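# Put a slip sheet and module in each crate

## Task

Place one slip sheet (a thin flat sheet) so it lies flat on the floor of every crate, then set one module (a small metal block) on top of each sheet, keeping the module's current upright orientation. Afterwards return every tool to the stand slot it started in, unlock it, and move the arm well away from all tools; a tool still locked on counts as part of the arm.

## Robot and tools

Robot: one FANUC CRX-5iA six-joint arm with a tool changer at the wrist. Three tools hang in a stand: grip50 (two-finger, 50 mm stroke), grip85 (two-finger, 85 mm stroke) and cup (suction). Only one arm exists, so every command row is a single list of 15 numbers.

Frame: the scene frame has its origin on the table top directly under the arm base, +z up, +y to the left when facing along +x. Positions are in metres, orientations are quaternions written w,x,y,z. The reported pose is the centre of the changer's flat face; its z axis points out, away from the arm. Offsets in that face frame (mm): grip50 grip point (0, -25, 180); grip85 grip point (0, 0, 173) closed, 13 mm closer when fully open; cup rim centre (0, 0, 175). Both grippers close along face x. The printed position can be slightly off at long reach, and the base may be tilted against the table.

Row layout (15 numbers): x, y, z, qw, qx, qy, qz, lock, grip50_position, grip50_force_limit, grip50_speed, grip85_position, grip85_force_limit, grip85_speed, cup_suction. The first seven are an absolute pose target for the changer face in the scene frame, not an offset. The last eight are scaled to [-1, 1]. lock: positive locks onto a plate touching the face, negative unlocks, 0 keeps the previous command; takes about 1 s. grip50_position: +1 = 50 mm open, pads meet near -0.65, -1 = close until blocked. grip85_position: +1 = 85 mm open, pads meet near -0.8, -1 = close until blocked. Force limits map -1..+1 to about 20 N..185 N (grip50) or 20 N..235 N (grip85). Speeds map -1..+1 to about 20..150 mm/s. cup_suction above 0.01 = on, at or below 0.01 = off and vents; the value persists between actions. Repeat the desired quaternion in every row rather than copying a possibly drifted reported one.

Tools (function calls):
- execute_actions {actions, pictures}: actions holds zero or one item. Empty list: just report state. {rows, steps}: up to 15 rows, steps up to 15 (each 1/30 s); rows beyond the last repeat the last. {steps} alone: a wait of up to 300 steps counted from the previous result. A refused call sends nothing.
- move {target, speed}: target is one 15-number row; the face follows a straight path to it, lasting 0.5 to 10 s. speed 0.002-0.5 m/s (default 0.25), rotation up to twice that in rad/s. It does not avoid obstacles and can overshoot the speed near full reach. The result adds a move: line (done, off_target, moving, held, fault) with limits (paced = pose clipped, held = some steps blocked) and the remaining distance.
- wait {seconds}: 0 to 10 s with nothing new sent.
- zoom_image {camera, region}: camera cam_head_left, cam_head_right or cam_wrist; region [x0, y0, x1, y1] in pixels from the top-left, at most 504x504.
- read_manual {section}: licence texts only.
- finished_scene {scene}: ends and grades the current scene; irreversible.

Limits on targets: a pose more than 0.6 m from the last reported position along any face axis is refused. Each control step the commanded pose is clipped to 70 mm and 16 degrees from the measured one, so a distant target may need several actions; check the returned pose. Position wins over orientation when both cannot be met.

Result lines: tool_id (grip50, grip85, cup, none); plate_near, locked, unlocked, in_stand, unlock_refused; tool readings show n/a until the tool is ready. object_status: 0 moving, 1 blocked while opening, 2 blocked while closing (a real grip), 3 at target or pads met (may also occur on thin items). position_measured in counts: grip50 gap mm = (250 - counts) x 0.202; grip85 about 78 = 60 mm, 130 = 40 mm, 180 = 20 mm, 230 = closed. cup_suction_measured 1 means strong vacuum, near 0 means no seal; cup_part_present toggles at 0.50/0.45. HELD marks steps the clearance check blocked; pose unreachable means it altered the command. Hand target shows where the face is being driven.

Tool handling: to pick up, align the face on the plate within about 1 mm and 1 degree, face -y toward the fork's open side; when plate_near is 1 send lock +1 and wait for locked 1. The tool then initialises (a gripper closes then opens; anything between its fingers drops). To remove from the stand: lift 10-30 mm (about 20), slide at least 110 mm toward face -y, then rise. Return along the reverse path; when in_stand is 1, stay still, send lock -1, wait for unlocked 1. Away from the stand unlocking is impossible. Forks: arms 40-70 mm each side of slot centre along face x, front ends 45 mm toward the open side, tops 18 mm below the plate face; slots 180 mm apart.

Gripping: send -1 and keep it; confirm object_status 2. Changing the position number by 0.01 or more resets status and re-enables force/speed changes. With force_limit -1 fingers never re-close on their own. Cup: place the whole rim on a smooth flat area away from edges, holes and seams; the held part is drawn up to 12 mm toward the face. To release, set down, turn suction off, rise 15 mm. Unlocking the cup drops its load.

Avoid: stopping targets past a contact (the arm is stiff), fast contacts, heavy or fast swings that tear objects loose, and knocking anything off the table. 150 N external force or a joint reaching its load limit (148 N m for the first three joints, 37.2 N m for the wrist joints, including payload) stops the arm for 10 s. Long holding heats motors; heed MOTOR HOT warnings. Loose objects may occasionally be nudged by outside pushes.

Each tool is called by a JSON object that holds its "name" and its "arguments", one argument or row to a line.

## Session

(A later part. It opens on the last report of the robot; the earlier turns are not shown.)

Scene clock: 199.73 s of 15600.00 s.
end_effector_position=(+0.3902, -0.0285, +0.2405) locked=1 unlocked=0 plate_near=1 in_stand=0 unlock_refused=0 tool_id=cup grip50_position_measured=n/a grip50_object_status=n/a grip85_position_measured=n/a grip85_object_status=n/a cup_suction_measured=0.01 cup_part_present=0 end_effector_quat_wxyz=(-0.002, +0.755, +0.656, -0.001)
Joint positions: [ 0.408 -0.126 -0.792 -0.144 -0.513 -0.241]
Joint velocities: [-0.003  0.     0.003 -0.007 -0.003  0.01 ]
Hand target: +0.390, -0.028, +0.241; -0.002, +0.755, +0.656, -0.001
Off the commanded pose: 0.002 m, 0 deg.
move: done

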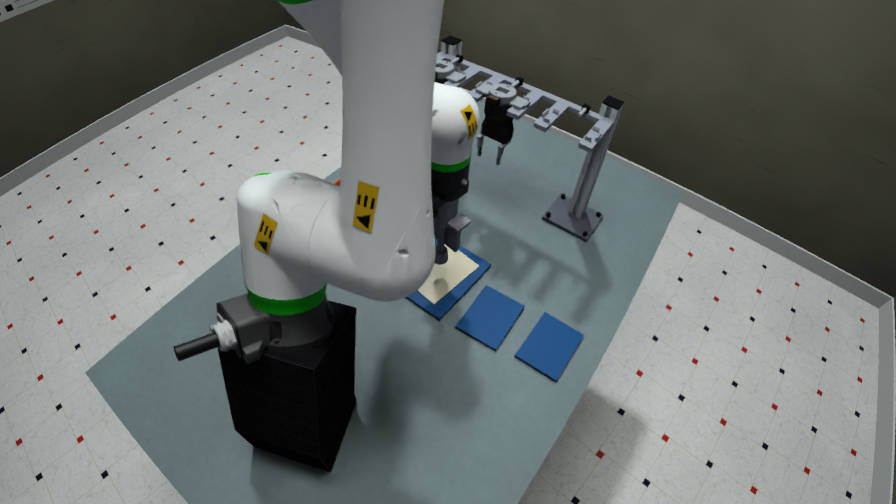

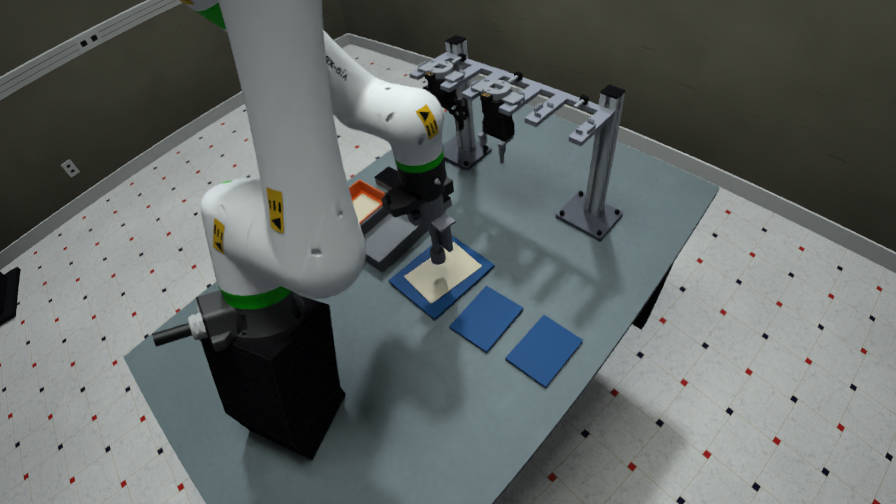

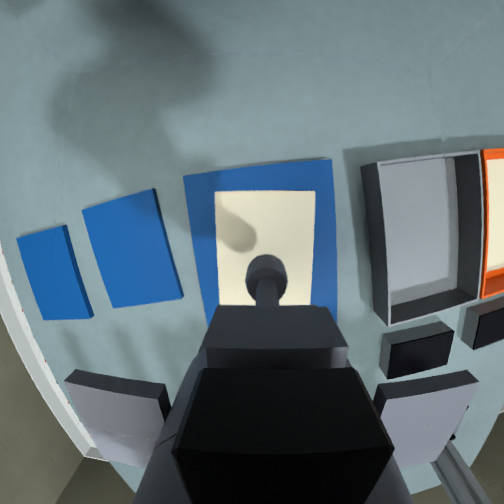

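{"name": "move", "arguments": {
  "target": [0.392,-0.029,0.182,0,0.7547,0.6561,0,0,1,0,0,1,0,0,1],
  "speed": 0.05
}}

{"name": "move", "arguments": {
  "target": [0.392,-0.029,0.27,0,0.7547,0.6561,0,0,1,0,0,1,0,0,1],
  "speed": 0.12
}}

{"name": "move", "arguments": {
  "target": [0.392,0.167,0.27,0,0.6884,0.7254,0,0,1,0,0,1,0,0,1],
  "speed": 0.2
}}

{"name": "move", "arguments": {
  "target": [0.392,0.167,0.22,0,0.6884,0.7254,0,0,1,0,0,1,0,0,1],
  "speed": 0.08
}}

Scene clock: 207.43 s of 15600.00 s.
end_effector_position=(+0.3919, -0.0289, +0.1821) locked=1 unlocked=0 plate_near=1 in_stand=0 unlock_refused=0 tool_id=cup grip50_position_measured=n/a grip50_object_status=n/a grip85_position_measured=n/a grip85_object_status=n/a cup_suction_measured=0.88 cup_part_present=1 end_effector_quat_wxyz=(-0.000, +0.755, +0.656, +0.000)
Joint positions: [ 0.416  0.068 -0.768 -0.195 -0.34  -0.19 ]
Joint velocities: [ 0.001  0.002 -0.    -0.001  0.     0.001]
Hand target: +0.392, -0.029, +0.182; -0.000, +0.755, +0.656, +0.000
Off the commanded pose: 0.000 m, 0 deg.
move: done

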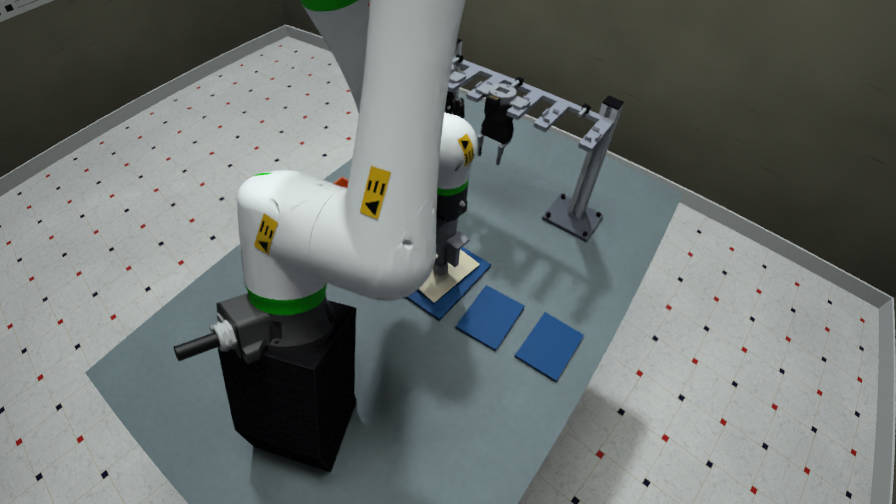

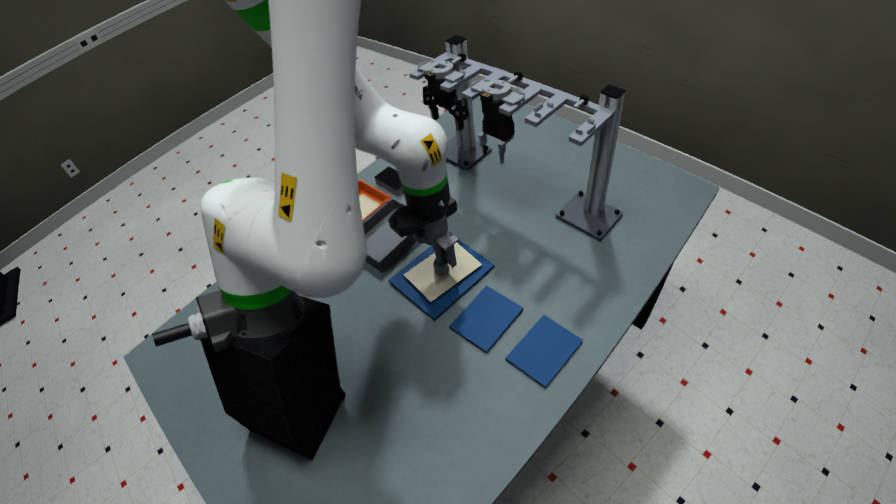

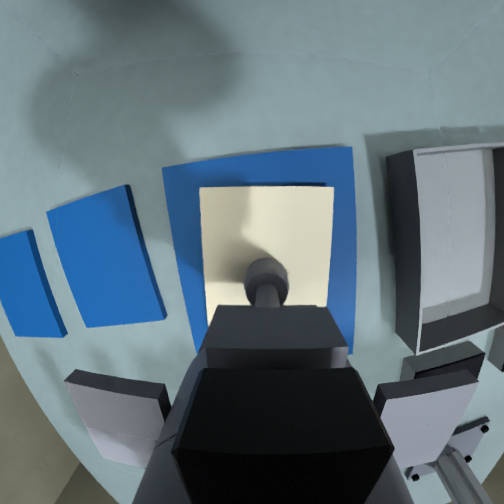

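Scene clock: 208.53 s of 15600.00 s.
end_effector_position=(+0.3921, -0.0291, +0.2698) locked=1 unlocked=0 plate_near=1 in_stand=0 unlock_refused=0 tool_id=cup grip50_position_measured=n/a grip50_object_status=n/a grip85_position_measured=n/a grip85_object_status=n/a cup_suction_measured=0.96 cup_part_present=1 end_effector_quat_wxyz=(+0.000, +0.755, +0.656, -0.000)
Joint positions: [ 0.401 -0.213 -0.788 -0.123 -0.6   -0.259]
Joint velocities: [ 0.001 -0.001  0.001  0.    -0.001  0.   ]
Hand target: +0.392, -0.029, +0.270; +0.000, +0.755, +0.656, -0.000
Off the commanded pose: 0.000 m, 0 deg.
move: done

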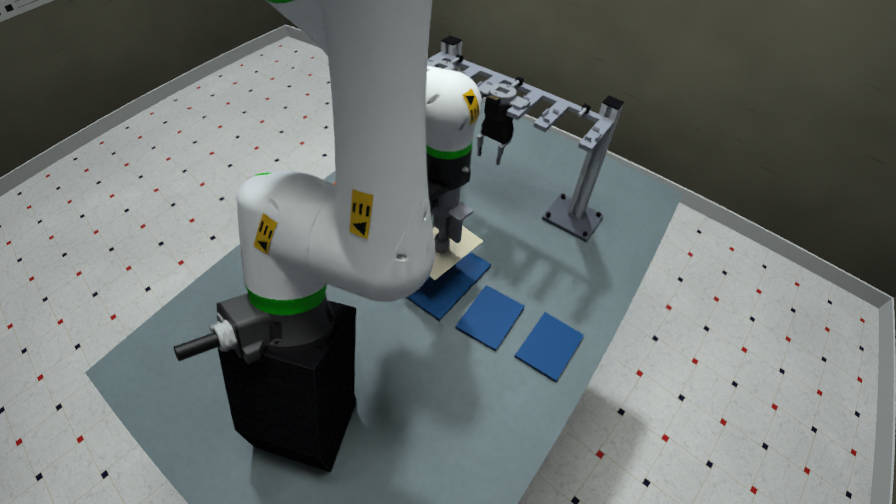

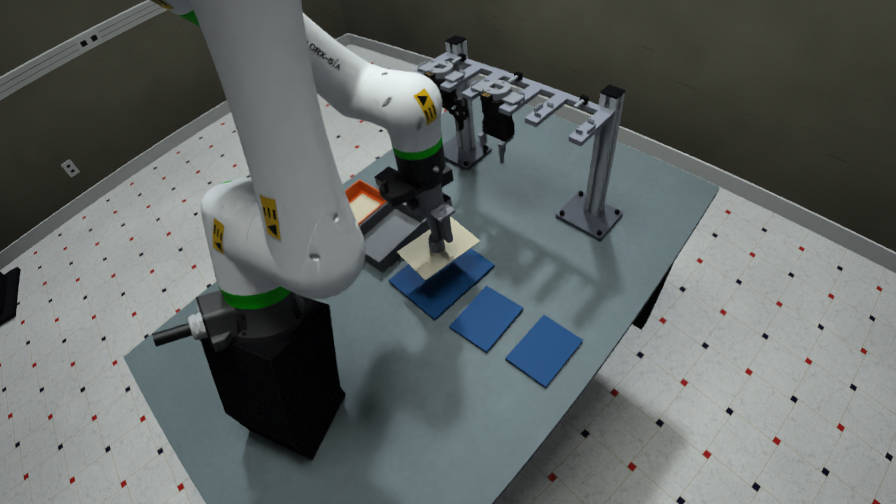

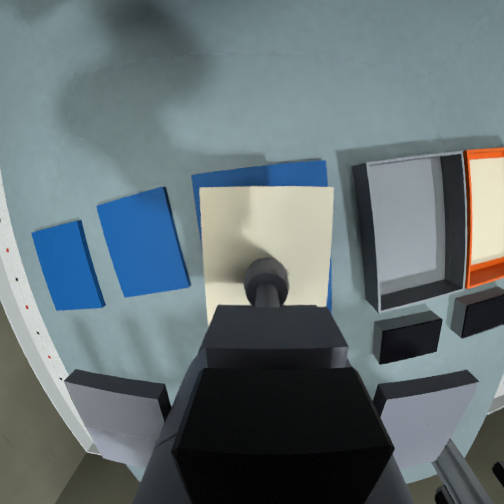

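Scene clock: 209.93 s of 15600.00 s.
end_effector_position=(+0.3931, +0.1665, +0.2698) locked=1 unlocked=0 plate_near=1 in_stand=0 unlock_refused=0 tool_id=cup grip50_position_measured=n/a grip50_object_status=n/a grip85_position_measured=n/a grip85_object_status=n/a cup_suction_measured=0.96 cup_part_present=1 end_effector_quat_wxyz=(+0.002, +0.688, +0.726, +0.000)
Joint positions: [ 1.02  -0.229 -0.846  0.306 -0.606 -0.994]
Joint velocities: [ 0.001  0.    -0.003  0.002  0.    -0.002]
Hand target: +0.393, +0.167, +0.270; +0.002, +0.688, +0.726, +0.000
Off the commanded pose: 0.001 m, 0 deg.
move: done

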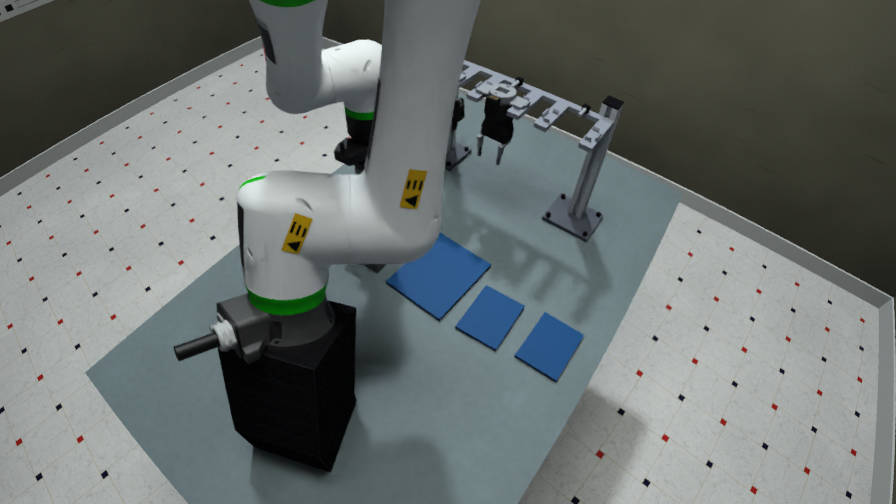

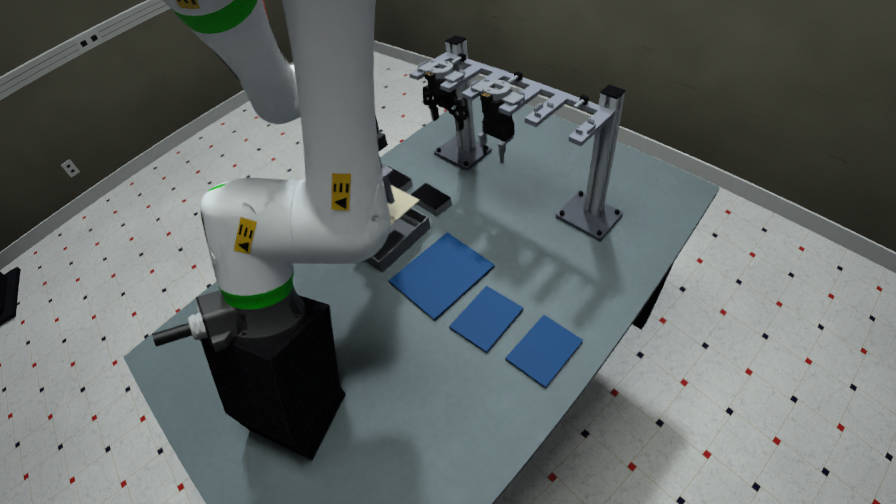

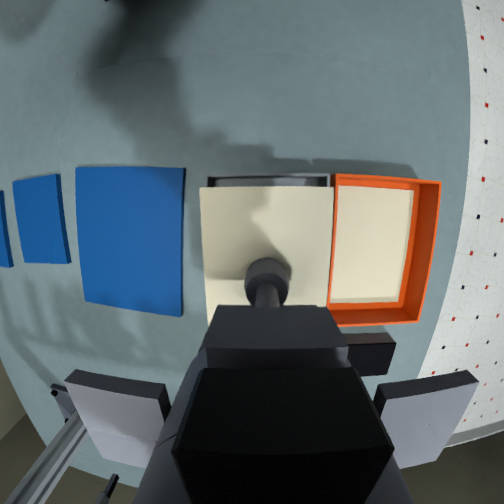

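Scene clock: 210.87 s of 15600.00 s.
end_effector_position=(+0.3919, +0.1670, +0.2201) locked=1 unlocked=0 plate_near=1 in_stand=0 unlock_refused=0 tool_id=cup grip50_position_measured=n/a grip50_object_status=n/a grip85_position_measured=n/a grip85_object_status=n/a cup_suction_measured=0.96 cup_part_present=1 end_effector_quat_wxyz=(-0.000, +0.688, +0.725, +0.000)
Joint positions: [ 0.983 -0.084 -0.874  0.377 -0.432 -1.052]
Joint velocities: [-0.001  0.002 -0.002  0.002  0.002 -0.002]
Hand target: +0.392, +0.167, +0.220; -0.000, +0.688, +0.725, -0.000
Off the commanded pose: 0.000 m, 0 deg.
move: done

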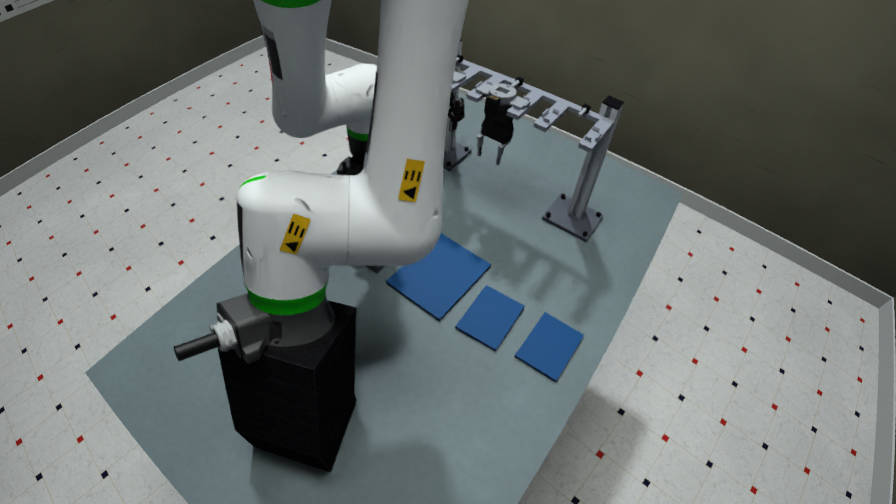

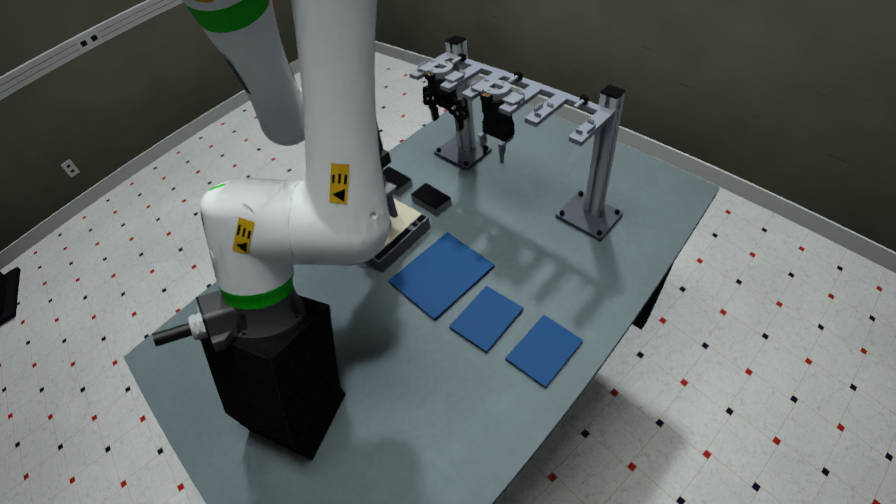

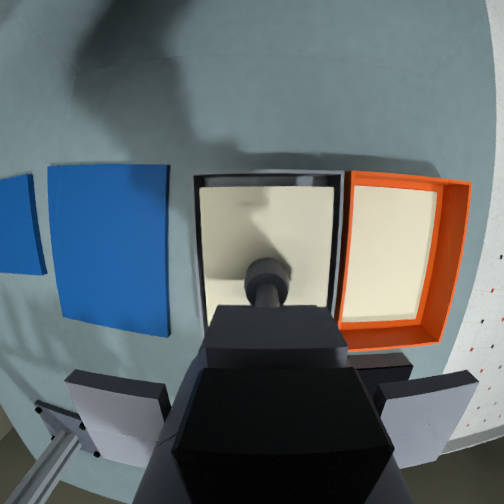

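{"name": "move", "arguments": {
  "target": [0.39,0.17,0.205,0,0.682,0.7314,0,0,1,0,0,1,0,0,1],
  "speed": 0.04
}}

{"name": "move", "arguments": {
  "target": [0.39,0.17,0.174,0,0.682,0.7314,0,0,1,0,0,1,0,0,1],
  "speed": 0.03
}}

{"name": "execute_actions", "arguments": {
  "actions": [
    {"rows":[[0.39,0.17,0.176,0,0.682,0.7314,0,0,1,0,0,1,0,0,0]],"steps":10}
  ],
  "pictures": false
}}

{"name": "move", "arguments": {
  "target": [0.39,0.17,0.26,0,0.682,0.7314,0,0,1,0,0,1,0,0,0],
  "speed": 0.1
}}

{"name": "move", "arguments": {
  "target": [0.56,0.164,0.25,0,0.7071,0.7071,0,0,1,0,0,1,0,0,0],
  "speed": 0.2
}}

Scene clock: 225.87 s of 15600.00 s.
end_effector_position=(+0.3900, +0.1700, +0.2050) locked=1 unlocked=0 plate_near=1 in_stand=0 unlock_refused=0 tool_id=cup grip50_position_measured=n/a grip50_object_status=n/a grip85_position_measured=n/a grip85_object_status=n/a cup_suction_measured=0.96 cup_part_present=1 end_effector_quat_wxyz=(-0.000, +0.682, +0.731, +0.000)
Joint positions: [ 0.978 -0.038 -0.887  0.428 -0.377 -1.086]
Joint velocities: [ 0.001  0.    -0.001  0.002  0.001 -0.002]
Hand target: +0.390, +0.170, +0.205; -0.000, +0.682, +0.731, +0.000
Off the commanded pose: 0.000 m, 0 deg.
move: done

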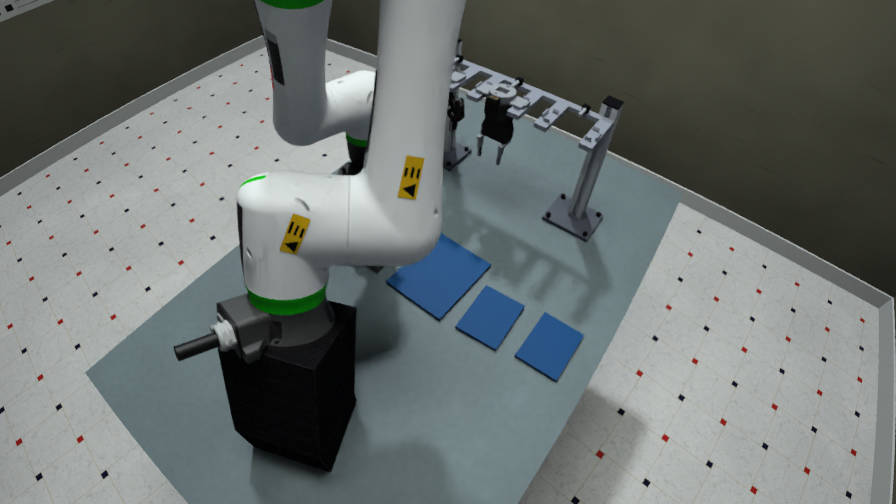

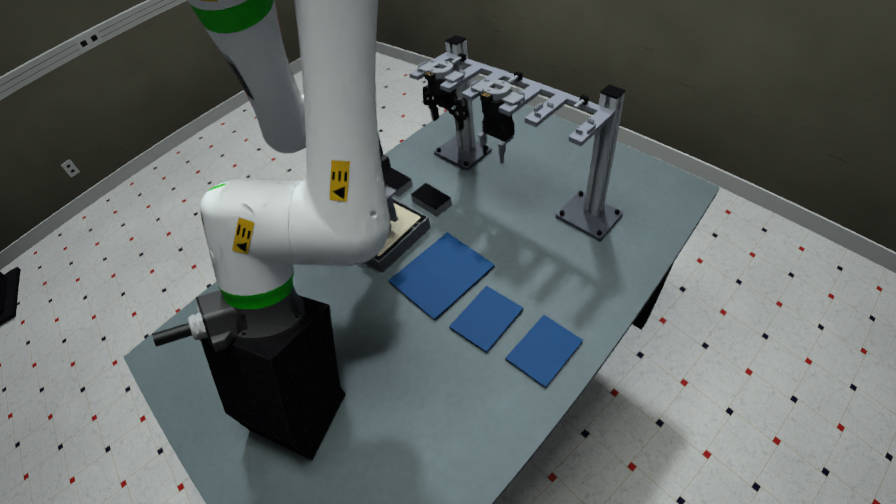

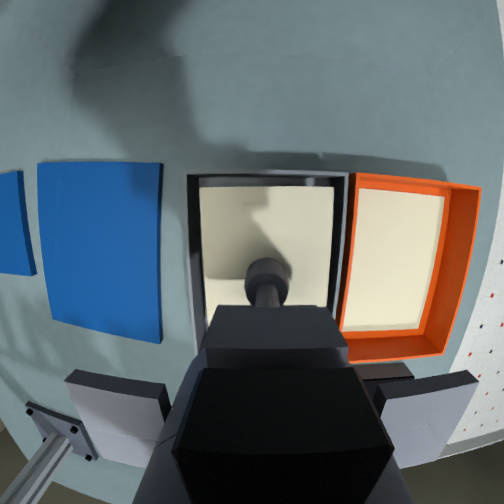

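Scene clock: 227.17 s of 15600.00 s.
end_effector_position=(+0.3899, +0.1700, +0.1741) locked=1 unlocked=0 plate_near=1 in_stand=0 unlock_refused=0 tool_id=cup grip50_position_measured=n/a grip50_object_status=n/a grip85_position_measured=n/a grip85_object_status=n/a cup_suction_measured=0.96 cup_part_present=1 end_effector_quat_wxyz=(-0.000, +0.682, +0.731, +0.000)
Joint positions: [ 0.937  0.059 -0.91   0.568 -0.258 -1.199]
Joint velocities: [-0.002  0.001 -0.003  0.011  0.003 -0.01 ]
Hand target: +0.390, +0.170, +0.174; -0.000, +0.682, +0.731, +0.000
Off the commanded pose: 0.000 m, 0 deg.
move: done

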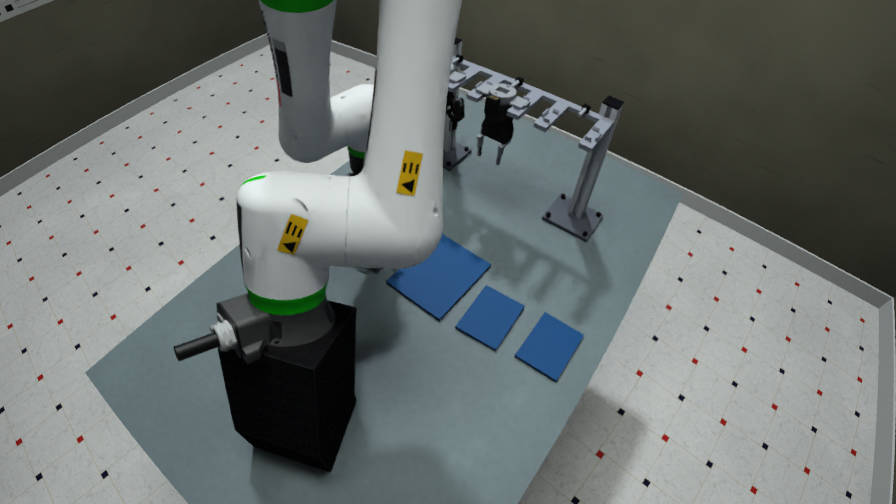

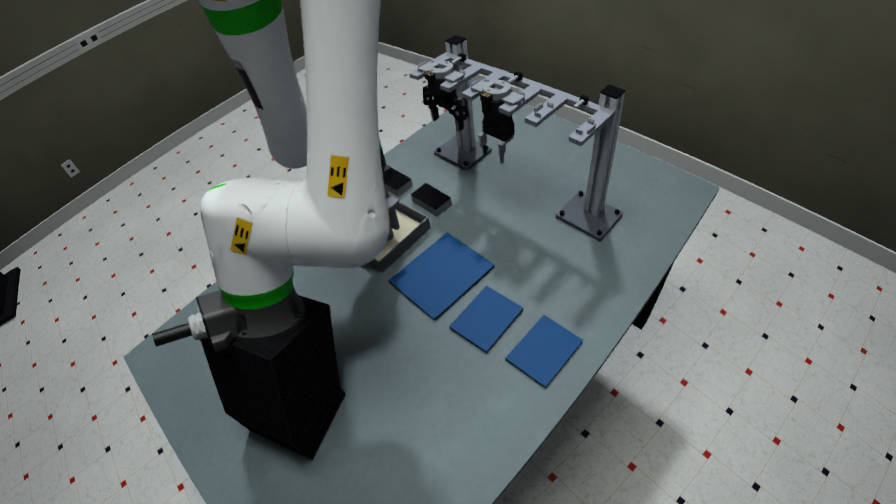

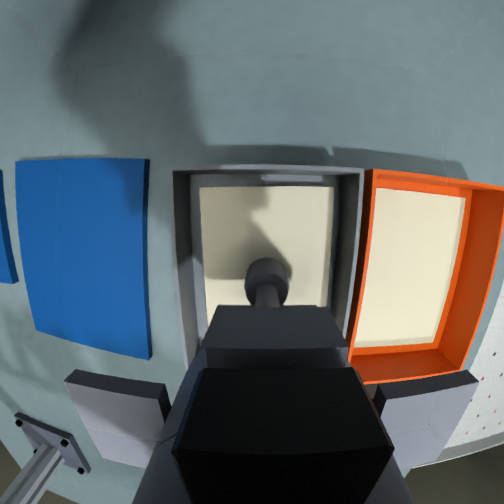

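Scene clock: 227.50 s of 15600.00 s.
end_effector_position=(+0.3900, +0.1700, +0.1760) locked=1 unlocked=0 plate_near=1 in_stand=0 unlock_refused=0 tool_id=cup grip50_position_measured=n/a grip50_object_status=n/a grip85_position_measured=n/a grip85_object_status=n/a cup_suction_measured=0.01 cup_part_present=0 end_effector_quat_wxyz=(+0.000, +0.682, +0.731, -0.000)
Joint positions: [ 0.94   0.053 -0.909  0.557 -0.266 -1.19 ]
Joint velocities: [ 0.001  0.001  0.001 -0.003 -0.001  0.002]
Hand target: +0.390, +0.170, +0.176; +0.000, +0.682, +0.731, -0.000
Off the commanded pose: 0.000 m, 0 deg.
Steps of this call (steps 1 to 10: all 10 steps of this action). Readings (end_effector_position | what the end effector reports):
1: (+0.3899, +0.1700, +0.1741) | locked=1 unlocked=0 plate_near=1 in_stand=0 unlock_refused=0 tool_id=cup grip50_position_measured=n/a grip50_object_status=n/a grip85_position_measured=n/a grip85_object_status=n/a cup_suction_measured=0.66 cup_part_present=1
2: (+0.3899, +0.1699, +0.1747) | locked=1 unlocked=0 plate_near=1 in_stand=0 unlock_refused=0 tool_id=cup grip50_position_measured=n/a grip50_object_status=n/a grip85_position_measured=n/a grip85_object_status=n/a cup_suction_measured=0.16 cup_part_present=0
4: (+0.3899, +0.1698, +0.1756) | locked=1 unlocked=0 plate_near=1 in_stand=0 unlock_refused=0 tool_id=cup grip50_position_measured=n/a grip50_object_status=n/a grip85_position_measured=n/a grip85_object_status=n/a cup_suction_measured=0.01 cup_part_present=0
8: (+0.3899, +0.1699, +0.1759) | locked=1 unlocked=0 plate_near=1 in_stand=0 unlock_refused=0 tool_id=cup grip50_position_measured=n/a grip50_object_status=n/a grip85_position_measured=n/a grip85_object_status=n/a cup_suction_measured=0.01 cup_part_present=0
10: the state above

Scene clock: 228.93 s of 15600.00 s.
end_effector_position=(+0.3902, +0.1700, +0.2598) locked=1 unlocked=0 plate_near=1 in_stand=0 unlock_refused=0 tool_id=cup grip50_position_measured=n/a grip50_object_status=n/a grip85_position_measured=n/a grip85_object_status=n/a cup_suction_measured=0.01 cup_part_present=0 end_effector_quat_wxyz=(+0.000, +0.682, +0.731, -0.000)
Joint positions: [ 1.025 -0.203 -0.855  0.32  -0.573 -1.001]
Joint velocities: [ 0.    -0.001  0.    -0.    -0.001  0.001]
Hand target: +0.390, +0.170, +0.260; +0.000, +0.682, +0.731, -0.000
Off the commanded pose: 0.000 m, 0 deg.
move: done

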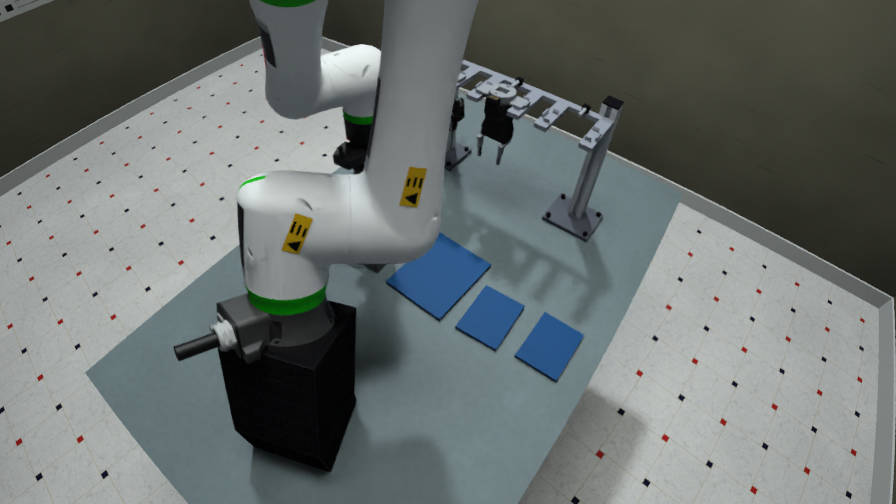

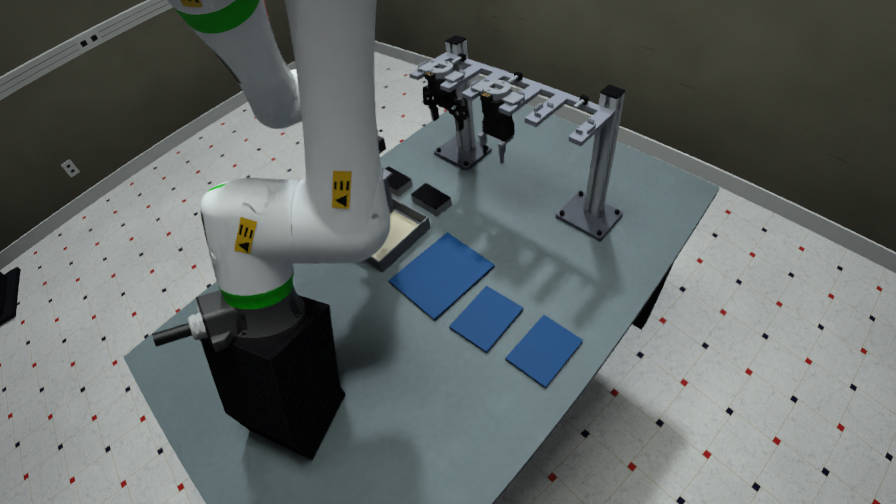

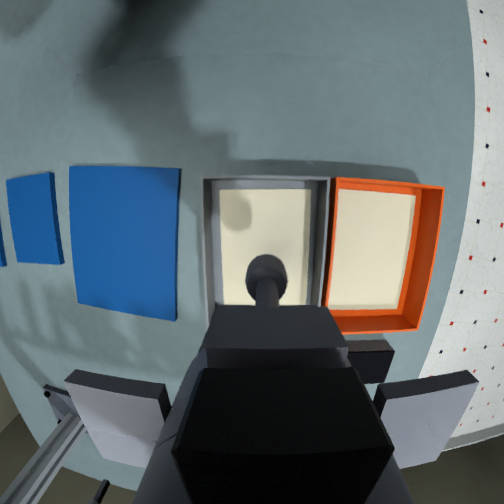

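Scene clock: 230.20 s of 15600.00 s.
end_effector_position=(+0.5597, +0.1637, +0.2500) locked=1 unlocked=0 plate_near=1 in_stand=0 unlock_refused=0 tool_id=cup grip50_position_measured=n/a grip50_object_status=n/a grip85_position_measured=n/a grip85_object_status=n/a cup_suction_measured=0.01 cup_part_present=0 end_effector_quat_wxyz=(-0.001, +0.707, +0.707, -0.000)
Joint positions: [ 0.737  0.124 -0.34   0.093 -0.709 -0.602]
Joint velocities: [ 0.     0.001  0.002 -0.001 -0.001  0.001]
Hand target: +0.560, +0.164, +0.250; -0.001, +0.707, +0.707, -0.000
Off the commanded pose: 0.000 m, 0 deg.
move: done

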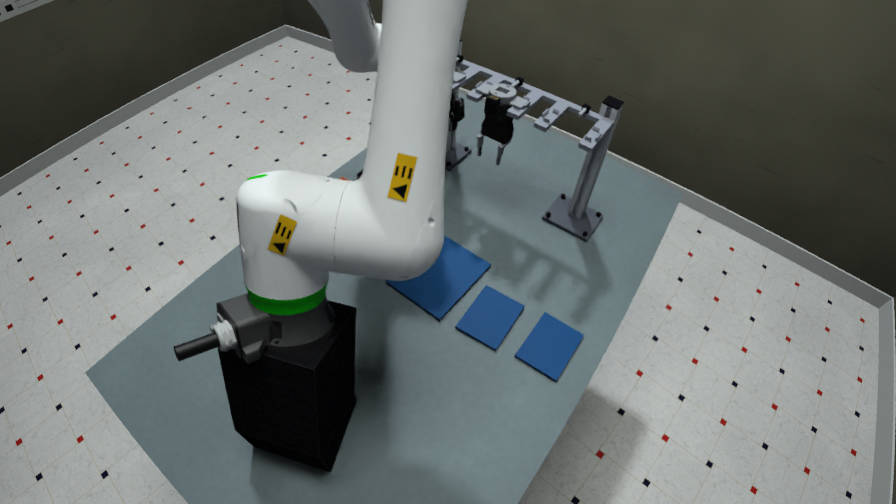

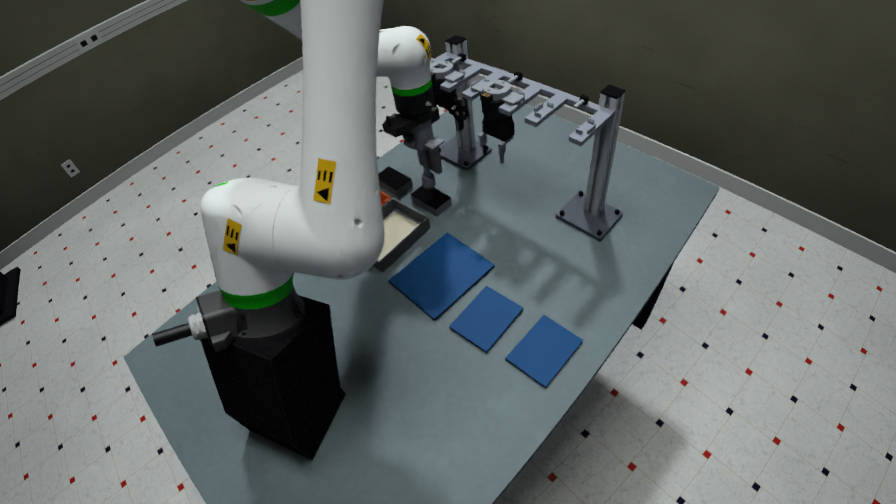

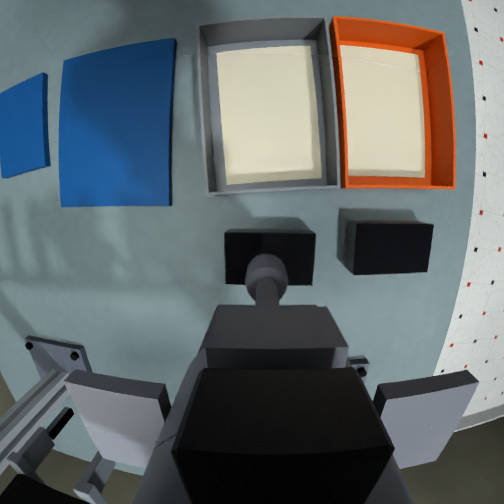

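{"name": "move", "arguments": {
  "target": [0.56,0.169,0.208,0,0.7071,0.7071,0,0,1,0,0,1,0,0,1],
  "speed": 0.04
}}

{"name": "move", "arguments": {
  "target": [0.56,0.169,0.202,0,0.7071,0.7071,0,0,1,0,0,1,0,0,1],
  "speed": 0.01
}}

Scene clock: 235.70 s of 15600.00 s.
end_effector_position=(+0.5599, +0.1689, +0.2080) locked=1 unlocked=0 plate_near=1 in_stand=0 unlock_refused=0 tool_id=cup grip50_position_measured=n/a grip50_object_status=n/a grip85_position_measured=n/a grip85_object_status=n/a cup_suction_measured=0.01 cup_part_present=0 end_effector_quat_wxyz=(-0.000, +0.707, +0.707, +0.000)
Joint positions: [ 0.741  0.211 -0.342  0.109 -0.621 -0.622]
Joint velocities: [0.001 0.001 0.001 0.    0.001 0.001]
Hand target: +0.560, +0.169, +0.208; -0.000, +0.707, +0.707, +0.000
Off the commanded pose: 0.000 m, 0 deg.
move: done

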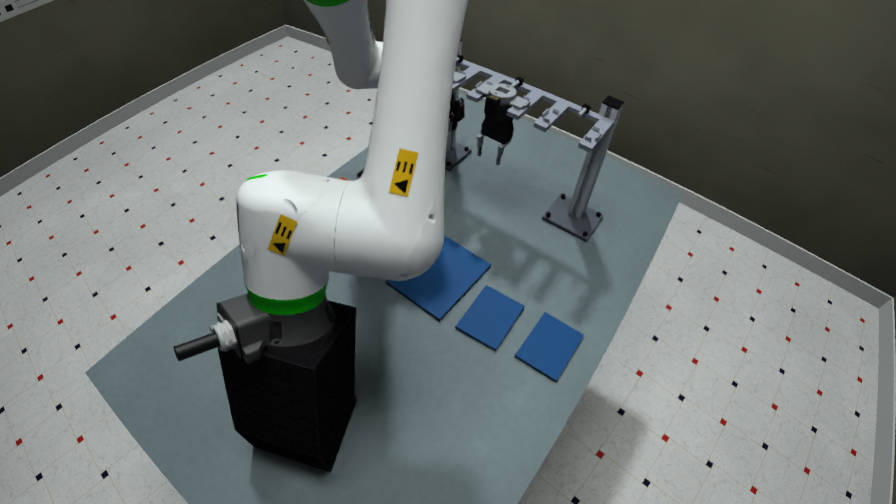

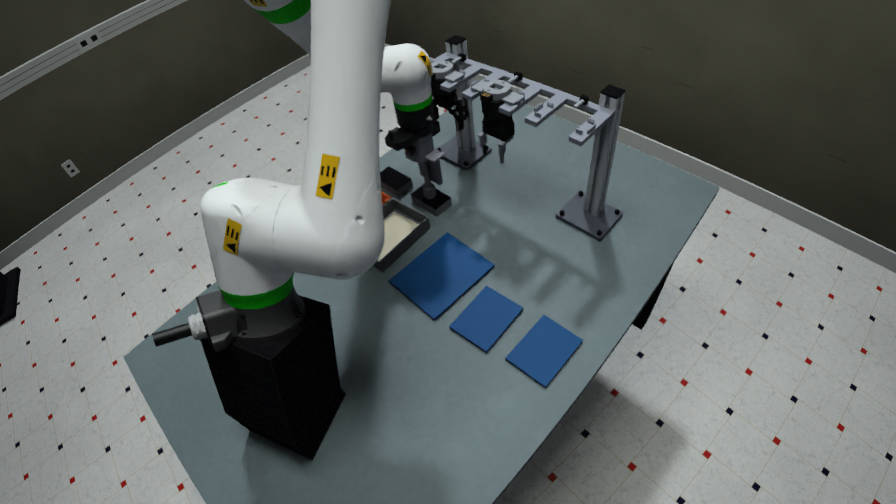

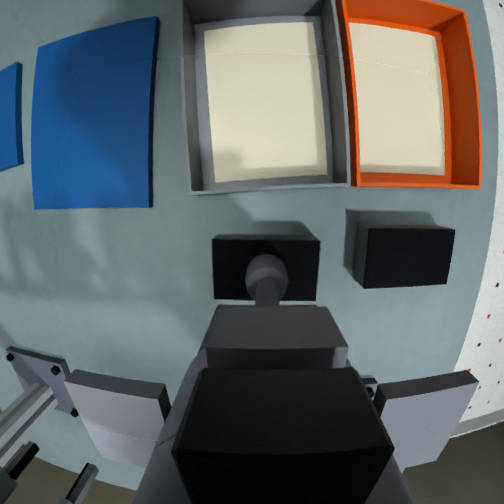

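Scene clock: 236.53 s of 15600.00 s.
end_effector_position=(+0.5600, +0.1690, +0.2020) locked=1 unlocked=0 plate_near=1 in_stand=0 unlock_refused=0 tool_id=cup grip50_position_measured=n/a grip50_object_status=n/a grip85_position_measured=n/a grip85_object_status=n/a cup_suction_measured=0.99 cup_part_present=1 end_effector_quat_wxyz=(-0.000, +0.707, +0.707, +0.000)
Joint positions: [ 0.74   0.223 -0.341  0.11  -0.609 -0.623]
Joint velocities: [ 0.    -0.001  0.     0.     0.    -0.   ]
Hand target: +0.560, +0.169, +0.202; -0.000, +0.707, +0.707, +0.000
Off the commanded pose: 0.000 m, 0 deg.
move: done

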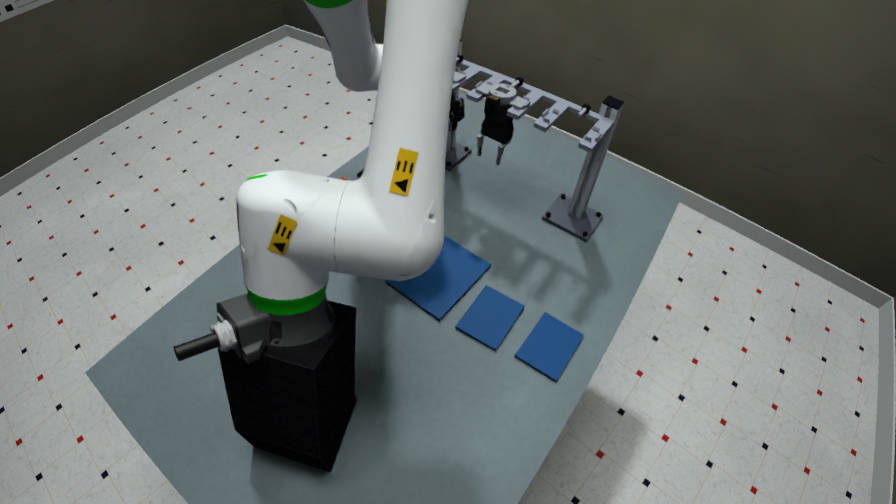

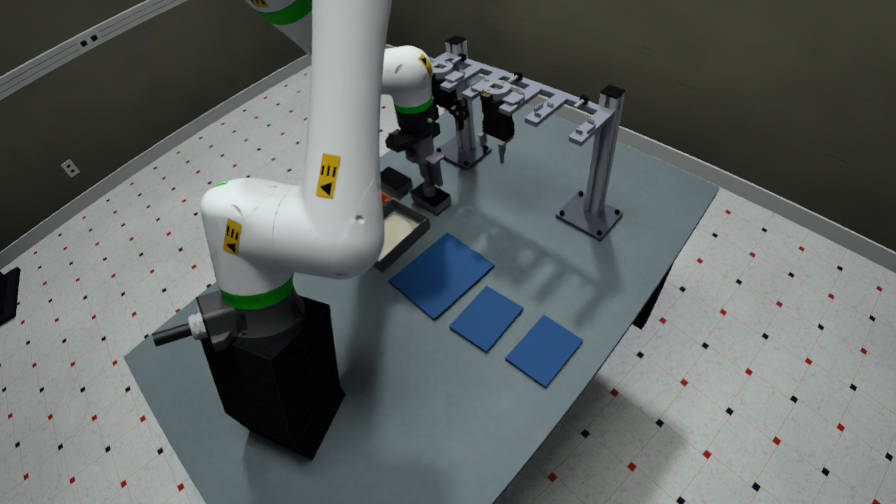

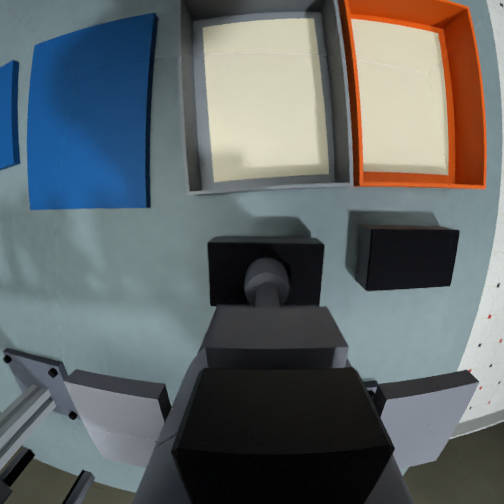

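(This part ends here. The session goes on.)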